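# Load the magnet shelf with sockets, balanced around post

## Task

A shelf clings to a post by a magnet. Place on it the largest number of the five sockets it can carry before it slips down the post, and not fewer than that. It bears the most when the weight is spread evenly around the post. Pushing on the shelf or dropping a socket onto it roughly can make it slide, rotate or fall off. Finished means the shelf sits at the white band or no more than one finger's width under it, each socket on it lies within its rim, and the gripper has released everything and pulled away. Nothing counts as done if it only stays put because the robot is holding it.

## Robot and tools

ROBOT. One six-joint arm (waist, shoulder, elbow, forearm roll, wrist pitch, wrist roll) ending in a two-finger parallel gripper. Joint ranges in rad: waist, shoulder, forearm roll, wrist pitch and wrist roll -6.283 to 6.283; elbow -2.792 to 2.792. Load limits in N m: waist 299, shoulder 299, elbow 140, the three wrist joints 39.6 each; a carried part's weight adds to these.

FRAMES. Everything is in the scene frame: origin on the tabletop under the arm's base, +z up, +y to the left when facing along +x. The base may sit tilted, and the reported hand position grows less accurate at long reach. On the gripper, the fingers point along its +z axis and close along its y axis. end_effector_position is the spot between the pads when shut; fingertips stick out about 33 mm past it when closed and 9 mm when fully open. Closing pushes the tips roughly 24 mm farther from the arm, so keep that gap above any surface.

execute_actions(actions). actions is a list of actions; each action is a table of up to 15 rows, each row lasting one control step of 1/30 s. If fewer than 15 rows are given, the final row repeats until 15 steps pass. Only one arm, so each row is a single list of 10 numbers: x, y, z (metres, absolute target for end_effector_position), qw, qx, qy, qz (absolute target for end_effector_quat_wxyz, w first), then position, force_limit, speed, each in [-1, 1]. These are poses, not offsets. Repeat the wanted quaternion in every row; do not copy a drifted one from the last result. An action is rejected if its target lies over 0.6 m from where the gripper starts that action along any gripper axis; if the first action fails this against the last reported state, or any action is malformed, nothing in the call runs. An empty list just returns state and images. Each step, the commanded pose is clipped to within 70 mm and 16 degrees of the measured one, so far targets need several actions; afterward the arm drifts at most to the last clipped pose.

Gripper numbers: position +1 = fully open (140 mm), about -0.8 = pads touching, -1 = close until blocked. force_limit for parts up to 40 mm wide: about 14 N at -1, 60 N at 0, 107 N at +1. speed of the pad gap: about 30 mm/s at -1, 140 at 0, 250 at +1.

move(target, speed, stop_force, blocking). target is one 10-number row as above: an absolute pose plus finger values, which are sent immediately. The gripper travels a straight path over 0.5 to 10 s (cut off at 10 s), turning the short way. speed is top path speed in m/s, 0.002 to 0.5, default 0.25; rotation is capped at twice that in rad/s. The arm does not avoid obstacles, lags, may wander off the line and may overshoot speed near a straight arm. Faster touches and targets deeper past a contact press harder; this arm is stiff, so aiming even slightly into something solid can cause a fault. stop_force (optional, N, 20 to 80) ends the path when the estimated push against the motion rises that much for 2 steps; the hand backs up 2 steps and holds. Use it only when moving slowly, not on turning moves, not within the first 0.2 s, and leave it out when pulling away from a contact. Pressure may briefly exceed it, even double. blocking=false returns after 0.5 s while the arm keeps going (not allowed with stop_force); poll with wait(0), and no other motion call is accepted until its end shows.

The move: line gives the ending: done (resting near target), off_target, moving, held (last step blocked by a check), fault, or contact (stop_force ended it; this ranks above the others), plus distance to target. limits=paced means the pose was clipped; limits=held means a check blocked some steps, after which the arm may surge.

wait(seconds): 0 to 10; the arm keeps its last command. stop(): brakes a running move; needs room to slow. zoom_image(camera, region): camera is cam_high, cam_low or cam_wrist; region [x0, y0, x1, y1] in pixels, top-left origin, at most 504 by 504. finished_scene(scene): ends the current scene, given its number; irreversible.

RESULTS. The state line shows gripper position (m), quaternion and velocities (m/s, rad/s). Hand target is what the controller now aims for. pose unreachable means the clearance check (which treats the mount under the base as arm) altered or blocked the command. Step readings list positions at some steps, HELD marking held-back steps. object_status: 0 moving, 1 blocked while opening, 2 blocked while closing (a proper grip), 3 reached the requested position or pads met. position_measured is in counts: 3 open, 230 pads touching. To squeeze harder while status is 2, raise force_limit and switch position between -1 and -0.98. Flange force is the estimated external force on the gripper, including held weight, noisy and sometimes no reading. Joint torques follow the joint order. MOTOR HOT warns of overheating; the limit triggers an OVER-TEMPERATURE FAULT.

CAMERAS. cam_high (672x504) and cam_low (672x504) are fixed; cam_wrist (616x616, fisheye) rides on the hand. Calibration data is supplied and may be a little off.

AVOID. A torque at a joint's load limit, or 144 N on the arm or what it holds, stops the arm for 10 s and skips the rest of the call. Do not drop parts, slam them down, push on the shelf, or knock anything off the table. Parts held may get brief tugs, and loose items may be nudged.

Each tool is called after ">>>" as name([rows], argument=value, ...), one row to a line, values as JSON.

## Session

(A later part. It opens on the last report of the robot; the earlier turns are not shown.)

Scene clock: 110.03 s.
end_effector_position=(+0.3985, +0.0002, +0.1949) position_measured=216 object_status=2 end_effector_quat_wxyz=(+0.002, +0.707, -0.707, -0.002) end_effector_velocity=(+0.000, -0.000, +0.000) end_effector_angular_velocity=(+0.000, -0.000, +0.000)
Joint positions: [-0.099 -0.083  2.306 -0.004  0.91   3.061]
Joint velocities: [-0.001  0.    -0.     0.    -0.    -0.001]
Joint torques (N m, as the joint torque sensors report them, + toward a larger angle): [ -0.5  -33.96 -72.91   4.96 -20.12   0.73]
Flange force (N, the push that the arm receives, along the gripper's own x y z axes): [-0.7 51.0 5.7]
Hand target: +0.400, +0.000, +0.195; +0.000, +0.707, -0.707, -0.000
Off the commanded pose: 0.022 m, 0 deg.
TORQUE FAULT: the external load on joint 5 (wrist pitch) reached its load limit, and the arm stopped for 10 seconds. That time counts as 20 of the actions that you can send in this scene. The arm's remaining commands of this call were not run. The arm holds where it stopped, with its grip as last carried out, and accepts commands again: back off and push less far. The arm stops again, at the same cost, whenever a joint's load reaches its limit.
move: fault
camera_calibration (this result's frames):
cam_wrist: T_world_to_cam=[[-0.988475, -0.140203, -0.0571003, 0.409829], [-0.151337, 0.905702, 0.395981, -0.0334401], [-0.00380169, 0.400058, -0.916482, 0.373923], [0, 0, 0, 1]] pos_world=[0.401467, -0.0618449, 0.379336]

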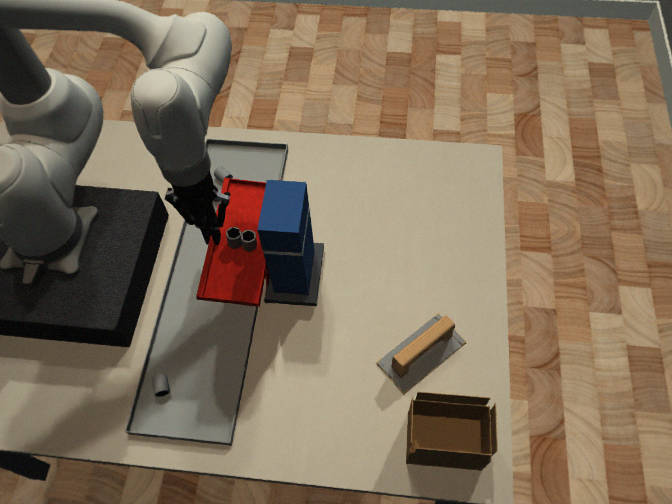

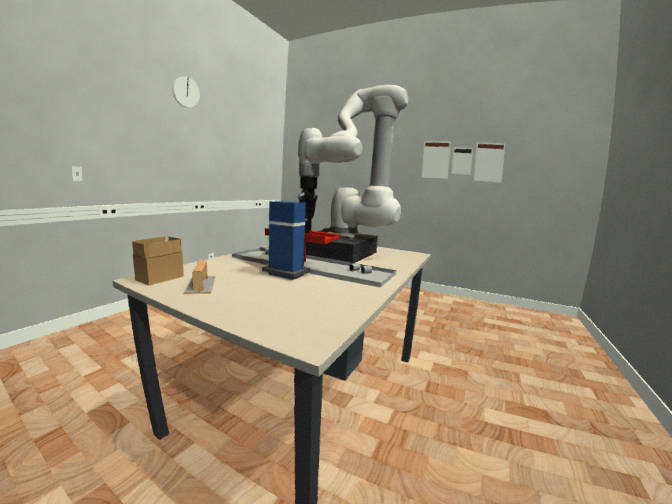

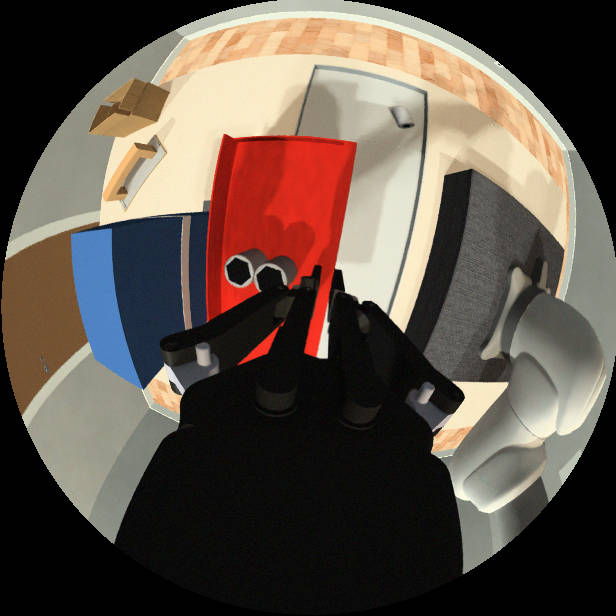

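>>> move(target=[0.3965,0,0.195,0,0.707,-0.707,0,-0.98,-0.3,-1], speed=0.01)

>>> move(target=[0.397,0,0.218,0,0.707,-0.707,0,-0.98,-0.3,-1], speed=0.03)

>>> move(target=[0.398,0,0.217,0,0.707,-0.707,0,-0.98,-0.3,-1], speed=0.003)

>>> zoom_image(camera="cam_low", region=[260,190,360,250])

Scene clock: 113.97 s.
end_effector_position=(+0.3967, -0.0000, +0.1950) position_measured=216 object_status=2 end_effector_quat_wxyz=(-0.000, +0.707, -0.707, +0.000) end_effector_velocity=(-0.002, +0.001, -0.001) end_effector_angular_velocity=(+0.001, +0.003, -0.001)
Joint positions: [-0.1   -0.089  2.311 -0.004  0.906  3.06 ]
Joint velocities: [ 0.001  0.     0.002  0.001 -0.     0.001]
Joint torques (N m, as the joint torque sensors report them, + toward a larger angle): [ -1.69 -24.78 -36.85   3.13  -1.66   0.43]
Flange force (N, the push that the arm receives, along the gripper's own x y z axes): [-4.4 5.6 0.8]
Hand target: +0.396, +0.000, +0.195; +0.000, +0.707, -0.707, +0.000
Off the commanded pose: 0.000 m, 0 deg.
move: done
camera_calibration (this result's frames):
cam_wrist: T_world_to_cam=[[-0.988176, -0.14011, -0.0622623, 0.408932], [-0.153317, 0.905862, 0.394852, -0.0326176], [0.00107846, 0.399729, -0.916633, 0.37221], [0, 0, 0, 1]] pos_world=[0.398695, -0.0619406, 0.37952]

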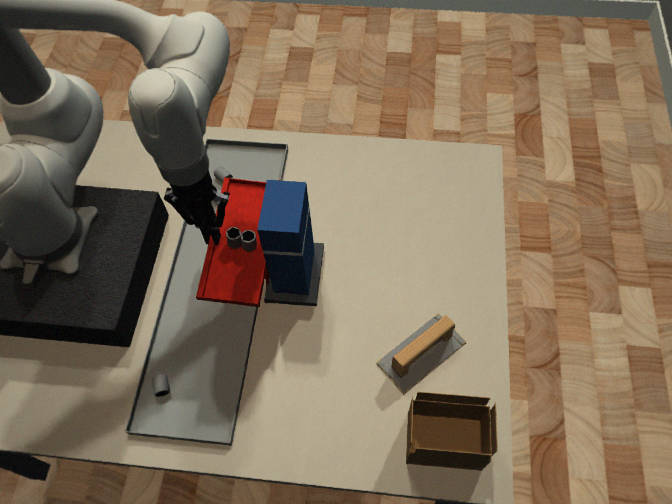

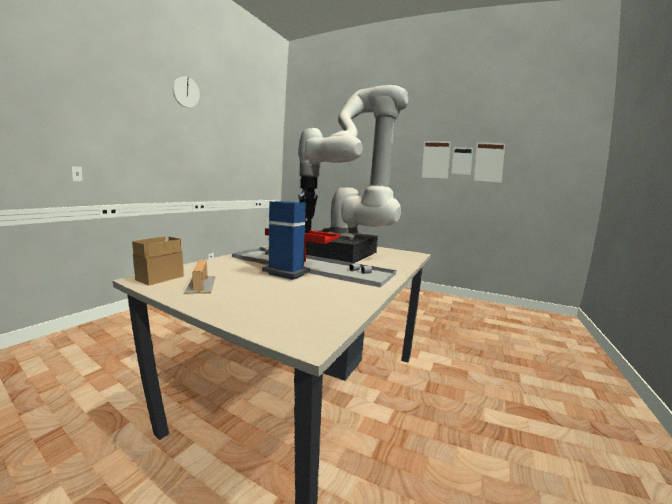

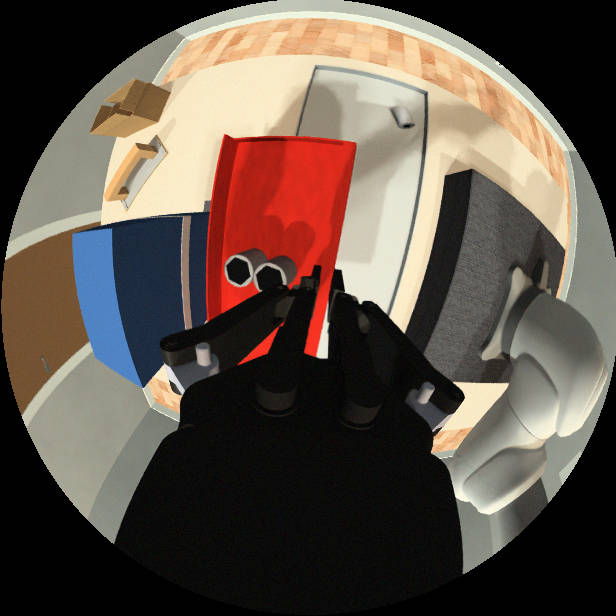

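Scene clock: 115.03 s.
end_effector_position=(+0.3969, -0.0000, +0.2179) position_measured=216 object_status=2 end_effector_quat_wxyz=(+0.000, +0.707, -0.707, -0.000) end_effector_velocity=(+0.000, +0.000, +0.001) end_effector_angular_velocity=(-0.000, -0.000, +0.002)
Joint positions: [-0.1   -0.118  2.285 -0.004  0.961  3.06 ]
Joint velocities: [ 0.001 -0.001 -0.002 -0.     0.003 -0.   ]
Joint torques (N m, as the joint torque sensors report them, + toward a larger angle): [ -1.73 -26.94 -46.74   3.84  -5.5    0.48]
Flange force (N, the push that the arm receives, along the gripper's own x y z axes): [-4.6 13.7 5.9]
Hand target: +0.397, +0.000, +0.218; -0.000, +0.707, -0.707, -0.000
Off the commanded pose: 0.000 m, 0 deg.
move: done
camera_calibration (this result's frames):
cam_wrist: T_world_to_cam=[[-0.988208, -0.140103, -0.0617702, 0.410458], [-0.153114, 0.905842, 0.394977, -0.0417289], [0.000616737, 0.399777, -0.916612, 0.393341], [0, 0, 0, 1]] pos_world=[0.398986, -0.0619426, 0.402377]

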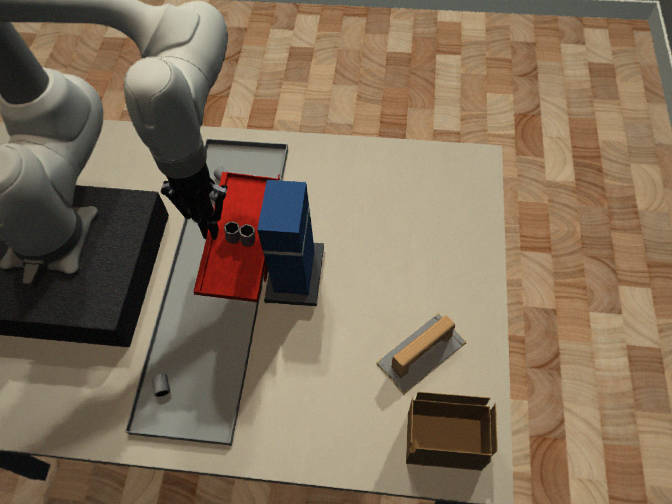

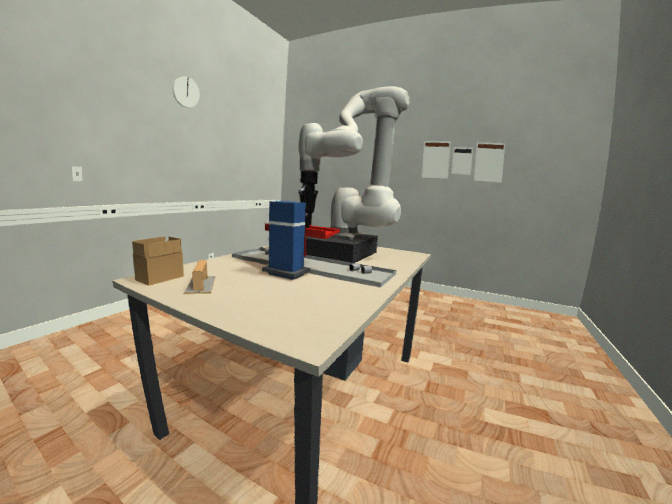

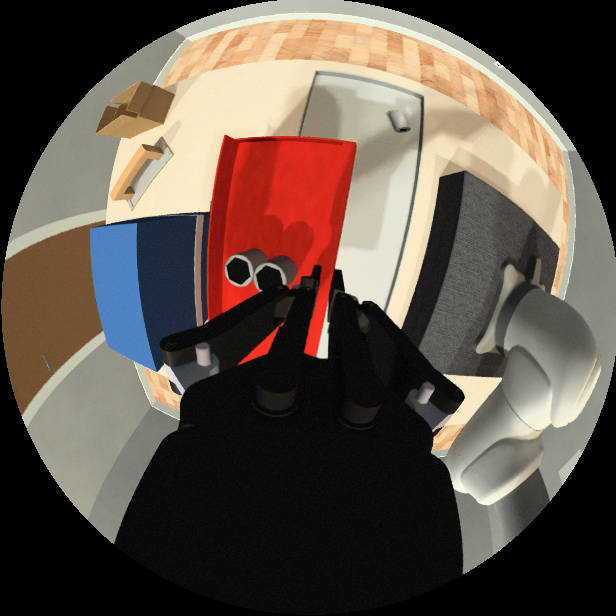

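Scene clock: 115.73 s.
end_effector_position=(+0.3979, +0.0000, +0.2170) position_measured=216 object_status=2 end_effector_quat_wxyz=(+0.000, +0.707, -0.707, -0.000) end_effector_velocity=(+0.000, -0.001, -0.001) end_effector_angular_velocity=(-0.001, +0.000, -0.002)
Joint positions: [-0.099 -0.115  2.285 -0.004  0.959  3.06 ]
Joint velocities: [-0.002  0.002 -0.    -0.001 -0.001  0.   ]
Joint torques (N m, as the joint torque sensors report them, + toward a larger angle): [  0.11 -28.97 -65.21   5.49 -15.39   0.66]
Flange force (N, the push that the arm receives, along the gripper's own x y z axes): [1.2 40.9 5.9]
Hand target: +0.398, -0.000, +0.217; +0.000, +0.707, -0.707, -0.000
Off the commanded pose: 0.000 m, 0 deg.
move: done
camera_calibration (this result's frames):
cam_wrist: T_world_to_cam=[[-0.988223, -0.140084, -0.0615732, 0.411295], [-0.153018, 0.905835, 0.39503, -0.0412919], [0.000437743, 0.399799, -0.916603, 0.39258], [0, 0, 0, 1]] pos_world=[0.399961, -0.0619335, 0.401476]

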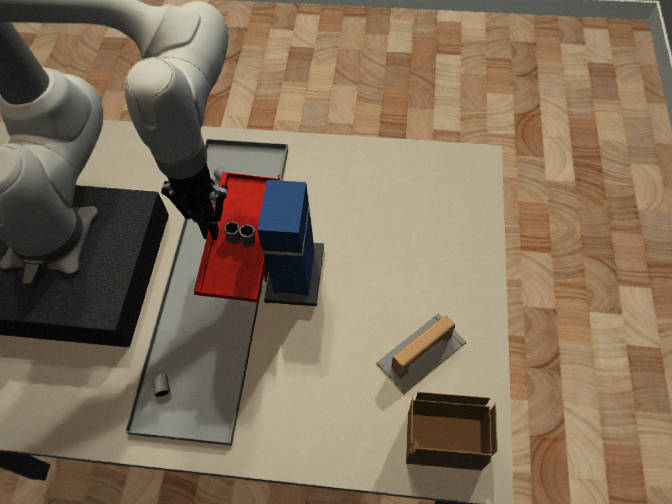

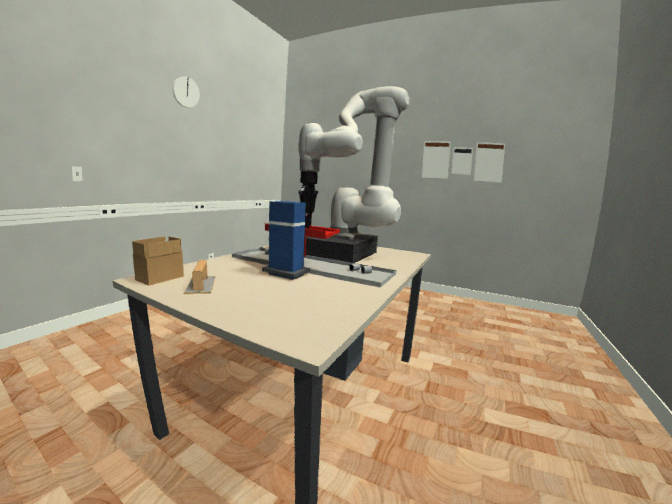

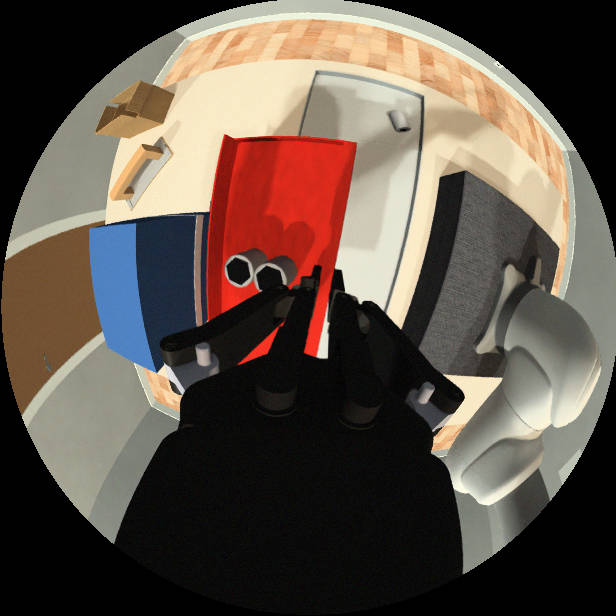

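Region (260, 190, 360, 250) of cam_low's 672x504 image, scaled by 5.040, with more detail than that image has; it fills the top 302 rows of this view, and the rest is white.

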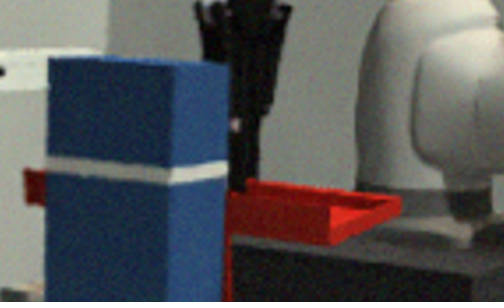

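Tilted ~10 mm. Raise further, then lower the front while pressing to level it.

>>> move(target=[0.396,0,0.229,0,0.707,-0.707,0,-0.98,-0.3,-1], speed=0.02)

>>> move(target=[0.3978,0,0.228,0,0.707,-0.707,0,-0.98,-0.3,-1], speed=0.005)

>>> move(target=[0.399,0,0.217,0,0.707,-0.707,0,-0.98,-0.3,-1], speed=0.01)

>>> zoom_image(camera="cam_low", region=[260,190,360,250])

>>> move(target=[0.399,0,0.217,0,0.707,-0.707,0,-0.55,-0.3,-1])

Scene clock: 120.20 s.
end_effector_position=(+0.3961, +0.0000, +0.2289) position_measured=216 object_status=2 end_effector_quat_wxyz=(-0.000, +0.707, -0.707, +0.000) end_effector_velocity=(-0.001, +0.000, +0.001) end_effector_angular_velocity=(+0.000, +0.003, -0.001)
Joint positions: [-0.1   -0.133  2.274 -0.003  0.987  3.06 ]
Joint velocities: [ 0.    -0.002 -0.001 -0.     0.005  0.001]
Joint torques (N m, as the joint torque sensors report them, + toward a larger angle): [ -1.33 -22.72 -36.84   3.41  -0.66   0.23]
Flange force (N, the push that the arm receives, along the gripper's own x y z axes): [-4.0 2.3 1.5]
Hand target: +0.396, +0.000, +0.229; -0.000, +0.707, -0.707, -0.000
Off the commanded pose: 0.000 m, 0 deg.
move: done
camera_calibration (this result's frames):
cam_wrist: T_world_to_cam=[[-0.988183, -0.140144, -0.0620871, 0.410369], [-0.153279, 0.905841, 0.394915, -0.0461519], [0.000896061, 0.399765, -0.916617, 0.403321], [0, 0, 0, 1]] pos_world=[0.398084, -0.0619165, 0.413396]

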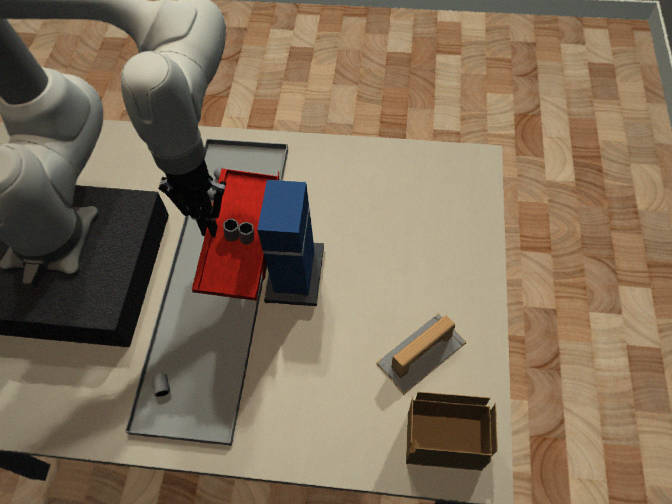

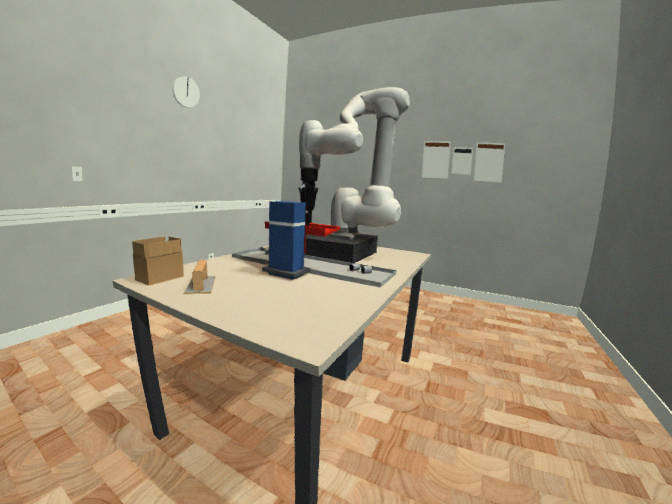

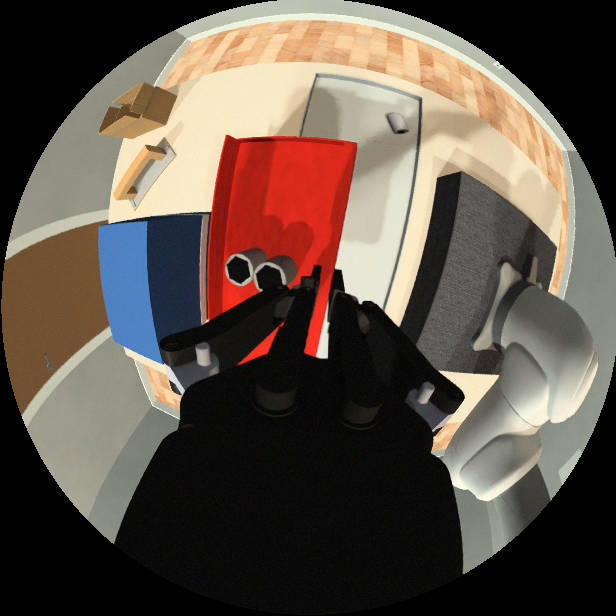

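Scene clock: 120.90 s.
end_effector_position=(+0.3976, -0.0000, +0.2280) position_measured=216 object_status=2 end_effector_quat_wxyz=(+0.000, +0.707, -0.707, -0.000) end_effector_velocity=(+0.001, +0.000, -0.000) end_effector_angular_velocity=(-0.000, -0.001, +0.000)
Joint positions: [-0.099 -0.129  2.272 -0.004  0.985  3.06 ]
Joint velocities: [ 0.001  0.001 -0.    -0.    -0.002  0.   ]
Joint torques (N m, as the joint torque sensors report them, + toward a larger angle): [  2.33 -26.25 -60.39   6.45 -13.6    0.69]
Flange force (N, the push that the arm receives, along the gripper's own x y z axes): [6.1 36.8 2.1]
Hand target: +0.398, -0.000, +0.228; +0.000, +0.707, -0.707, -0.000
Off the commanded pose: 0.000 m, 0 deg.
move: done
camera_calibration (this result's frames):
cam_wrist: T_world_to_cam=[[-0.98824, -0.140022, -0.0614403, 0.411683], [-0.152908, 0.905861, 0.395012, -0.0456636], [0.000346038, 0.399762, -0.916619, 0.402711], [0, 0, 0, 1]] pos_world=[0.39972, -0.061979, 0.412464]

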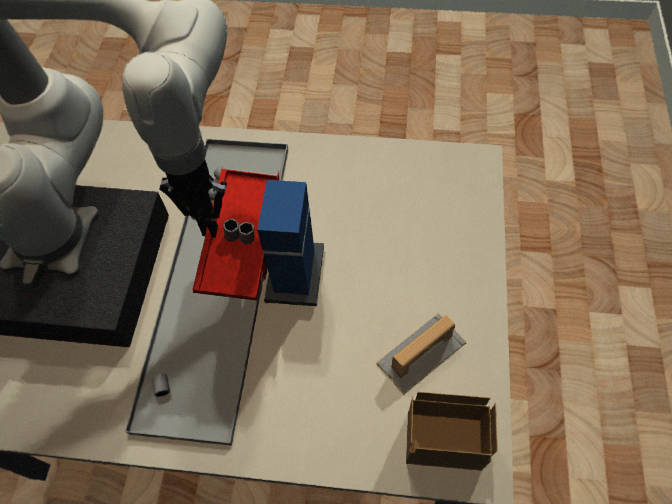

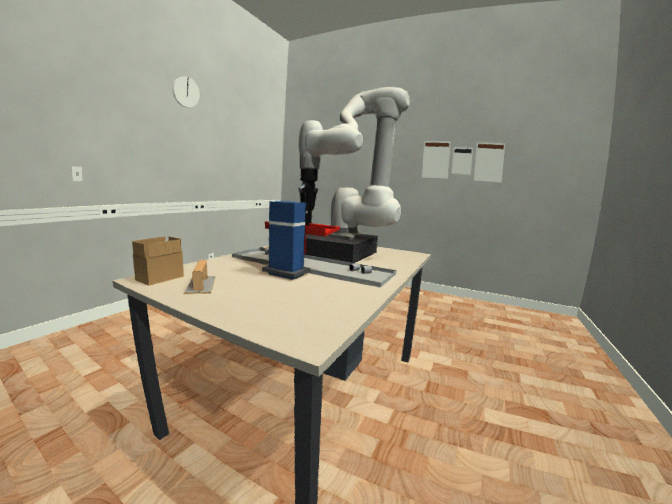

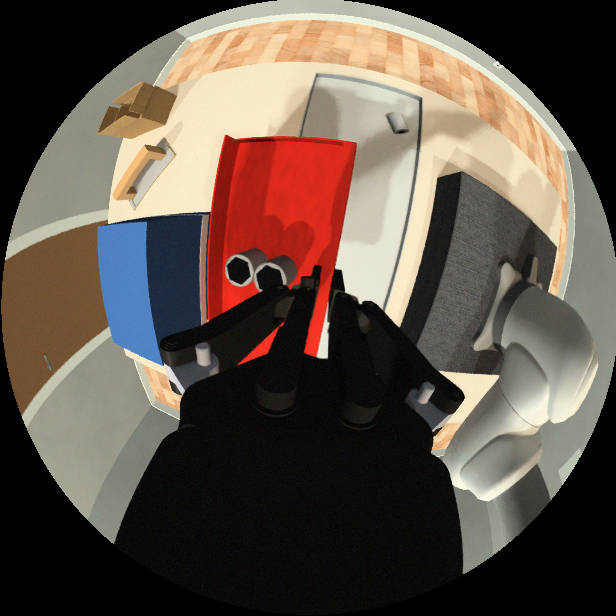

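Scene clock: 122.23 s.
end_effector_position=(+0.3990, -0.0000, +0.2171) position_measured=216 object_status=2 end_effector_quat_wxyz=(+0.000, +0.707, -0.707, -0.000) end_effector_velocity=(+0.000, +0.001, -0.001) end_effector_angular_velocity=(-0.000, +0.000, +0.002)
Joint positions: [-0.099 -0.113  2.283 -0.004  0.959  3.06 ]
Joint velocities: [ 0.002  0.001  0.001 -0.    -0.002 -0.   ]
Joint torques (N m, as the joint torque sensors report them, + toward a larger angle): [  1.22 -30.36 -68.56   6.57 -16.64   0.71]
Flange force (N, the push that the arm receives, along the gripper's own x y z axes): [3.4 45.2 7.5]
Hand target: +0.399, -0.000, +0.217; +0.000, +0.707, -0.707, +0.000
Off the commanded pose: 0.000 m, 0 deg.
move: done
camera_calibration (this result's frames):
cam_wrist: T_world_to_cam=[[-0.988208, -0.140096, -0.0617946, 0.412456], [-0.153118, 0.905853, 0.39495, -0.0410724], [0.000645779, 0.399755, -0.916622, 0.392573], [0, 0, 0, 1]] pos_world=[0.40105, -0.0619436, 0.40155]

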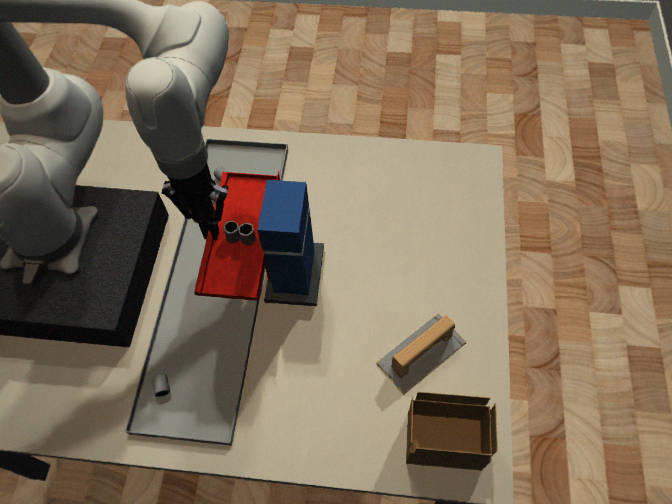

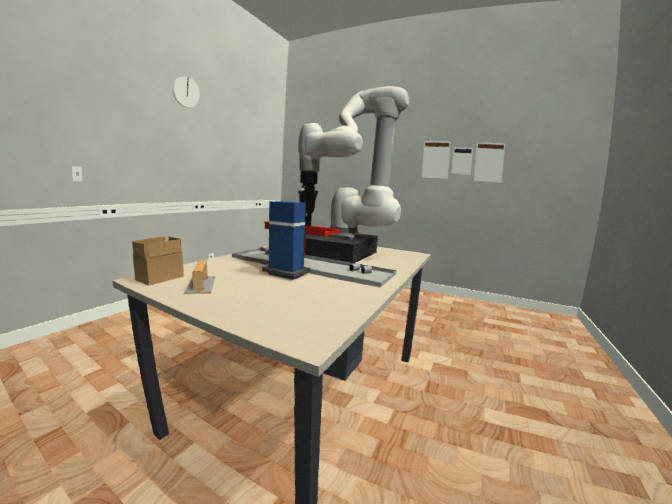

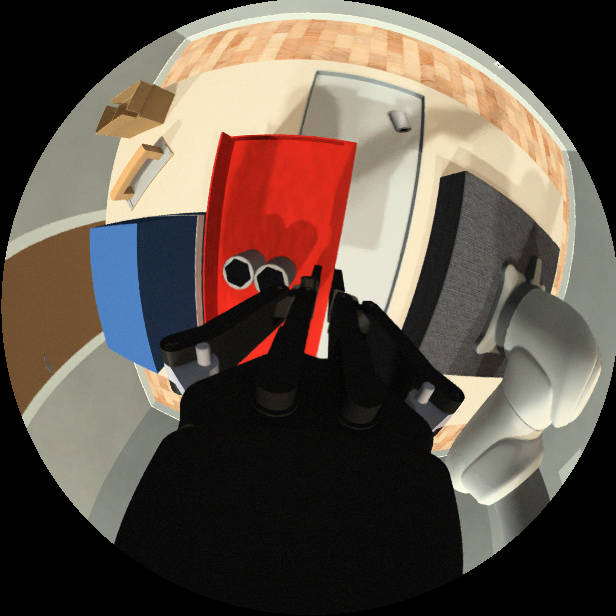

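Region (260, 190, 360, 250) of cam_low's 672x504 image, scaled by 5.040, with more detail than that image has; it fills the top 302 rows of this view, and the rest is white.

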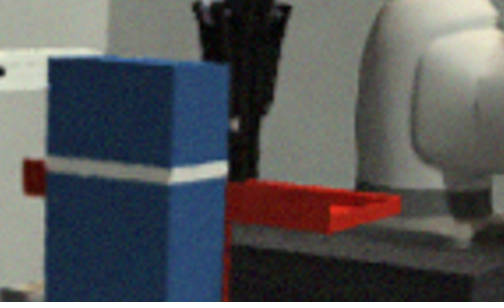

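Scene clock: 122.93 s.
end_effector_position=(+0.3991, -0.0000, +0.2171) position_measured=199 object_status=3 end_effector_quat_wxyz=(-0.000, +0.707, -0.707, +0.000) end_effector_velocity=(-0.000, +0.000, -0.000) end_effector_angular_velocity=(+0.000, +0.001, +0.000)
Joint positions: [-0.099 -0.113  2.283 -0.004  0.958  3.06 ]
Joint velocities: [ 0.001  0.001 -0.     0.     0.     0.   ]
Joint torques (N m, as the joint torque sensors report them, + toward a larger angle): [ -0.81 -23.22 -34.2    3.26  -0.11   0.14]
Flange force (N, the push that the arm receives, along the gripper's own x y z axes): [-3.1 1.0 -0.8]
Hand target: +0.399, +0.000, +0.217; +0.000, +0.707, -0.707, +0.000
Off the commanded pose: 0.000 m, 0 deg.
move: done
camera_calibration (this result's frames):
cam_wrist: T_world_to_cam=[[-0.988193, -0.140091, -0.0620365, 0.412616], [-0.15321, 0.905861, 0.394896, -0.0410142], [0.000874912, 0.399739, -0.916629, 0.392497], [0, 0, 0, 1]] pos_world=[0.401118, -0.061939, 0.401568]

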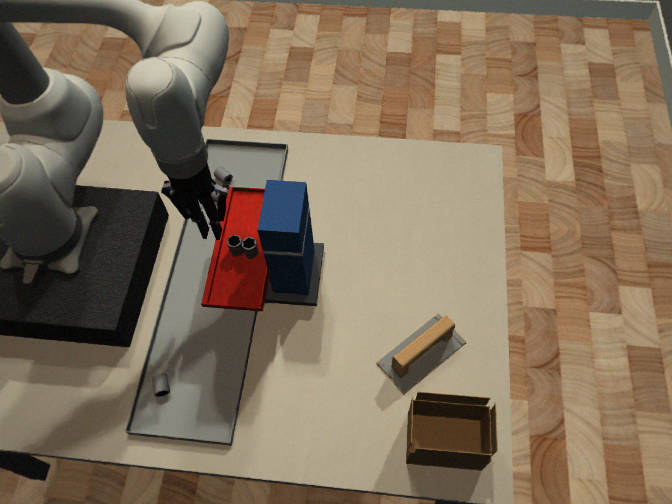

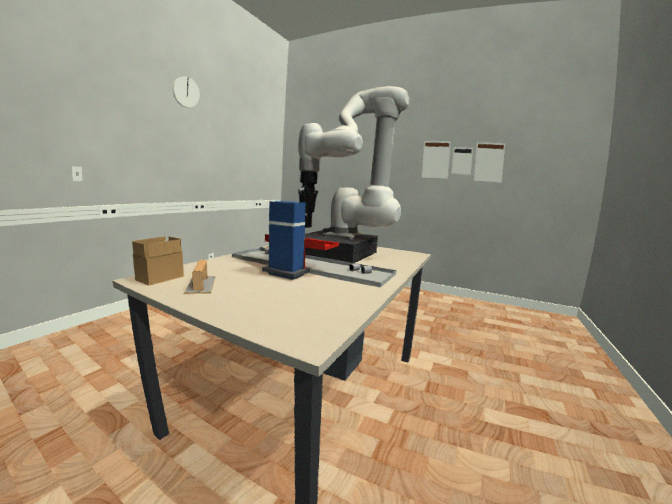

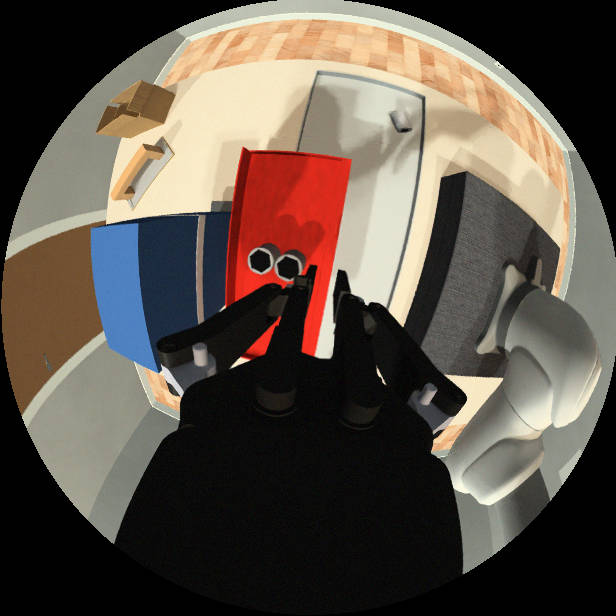

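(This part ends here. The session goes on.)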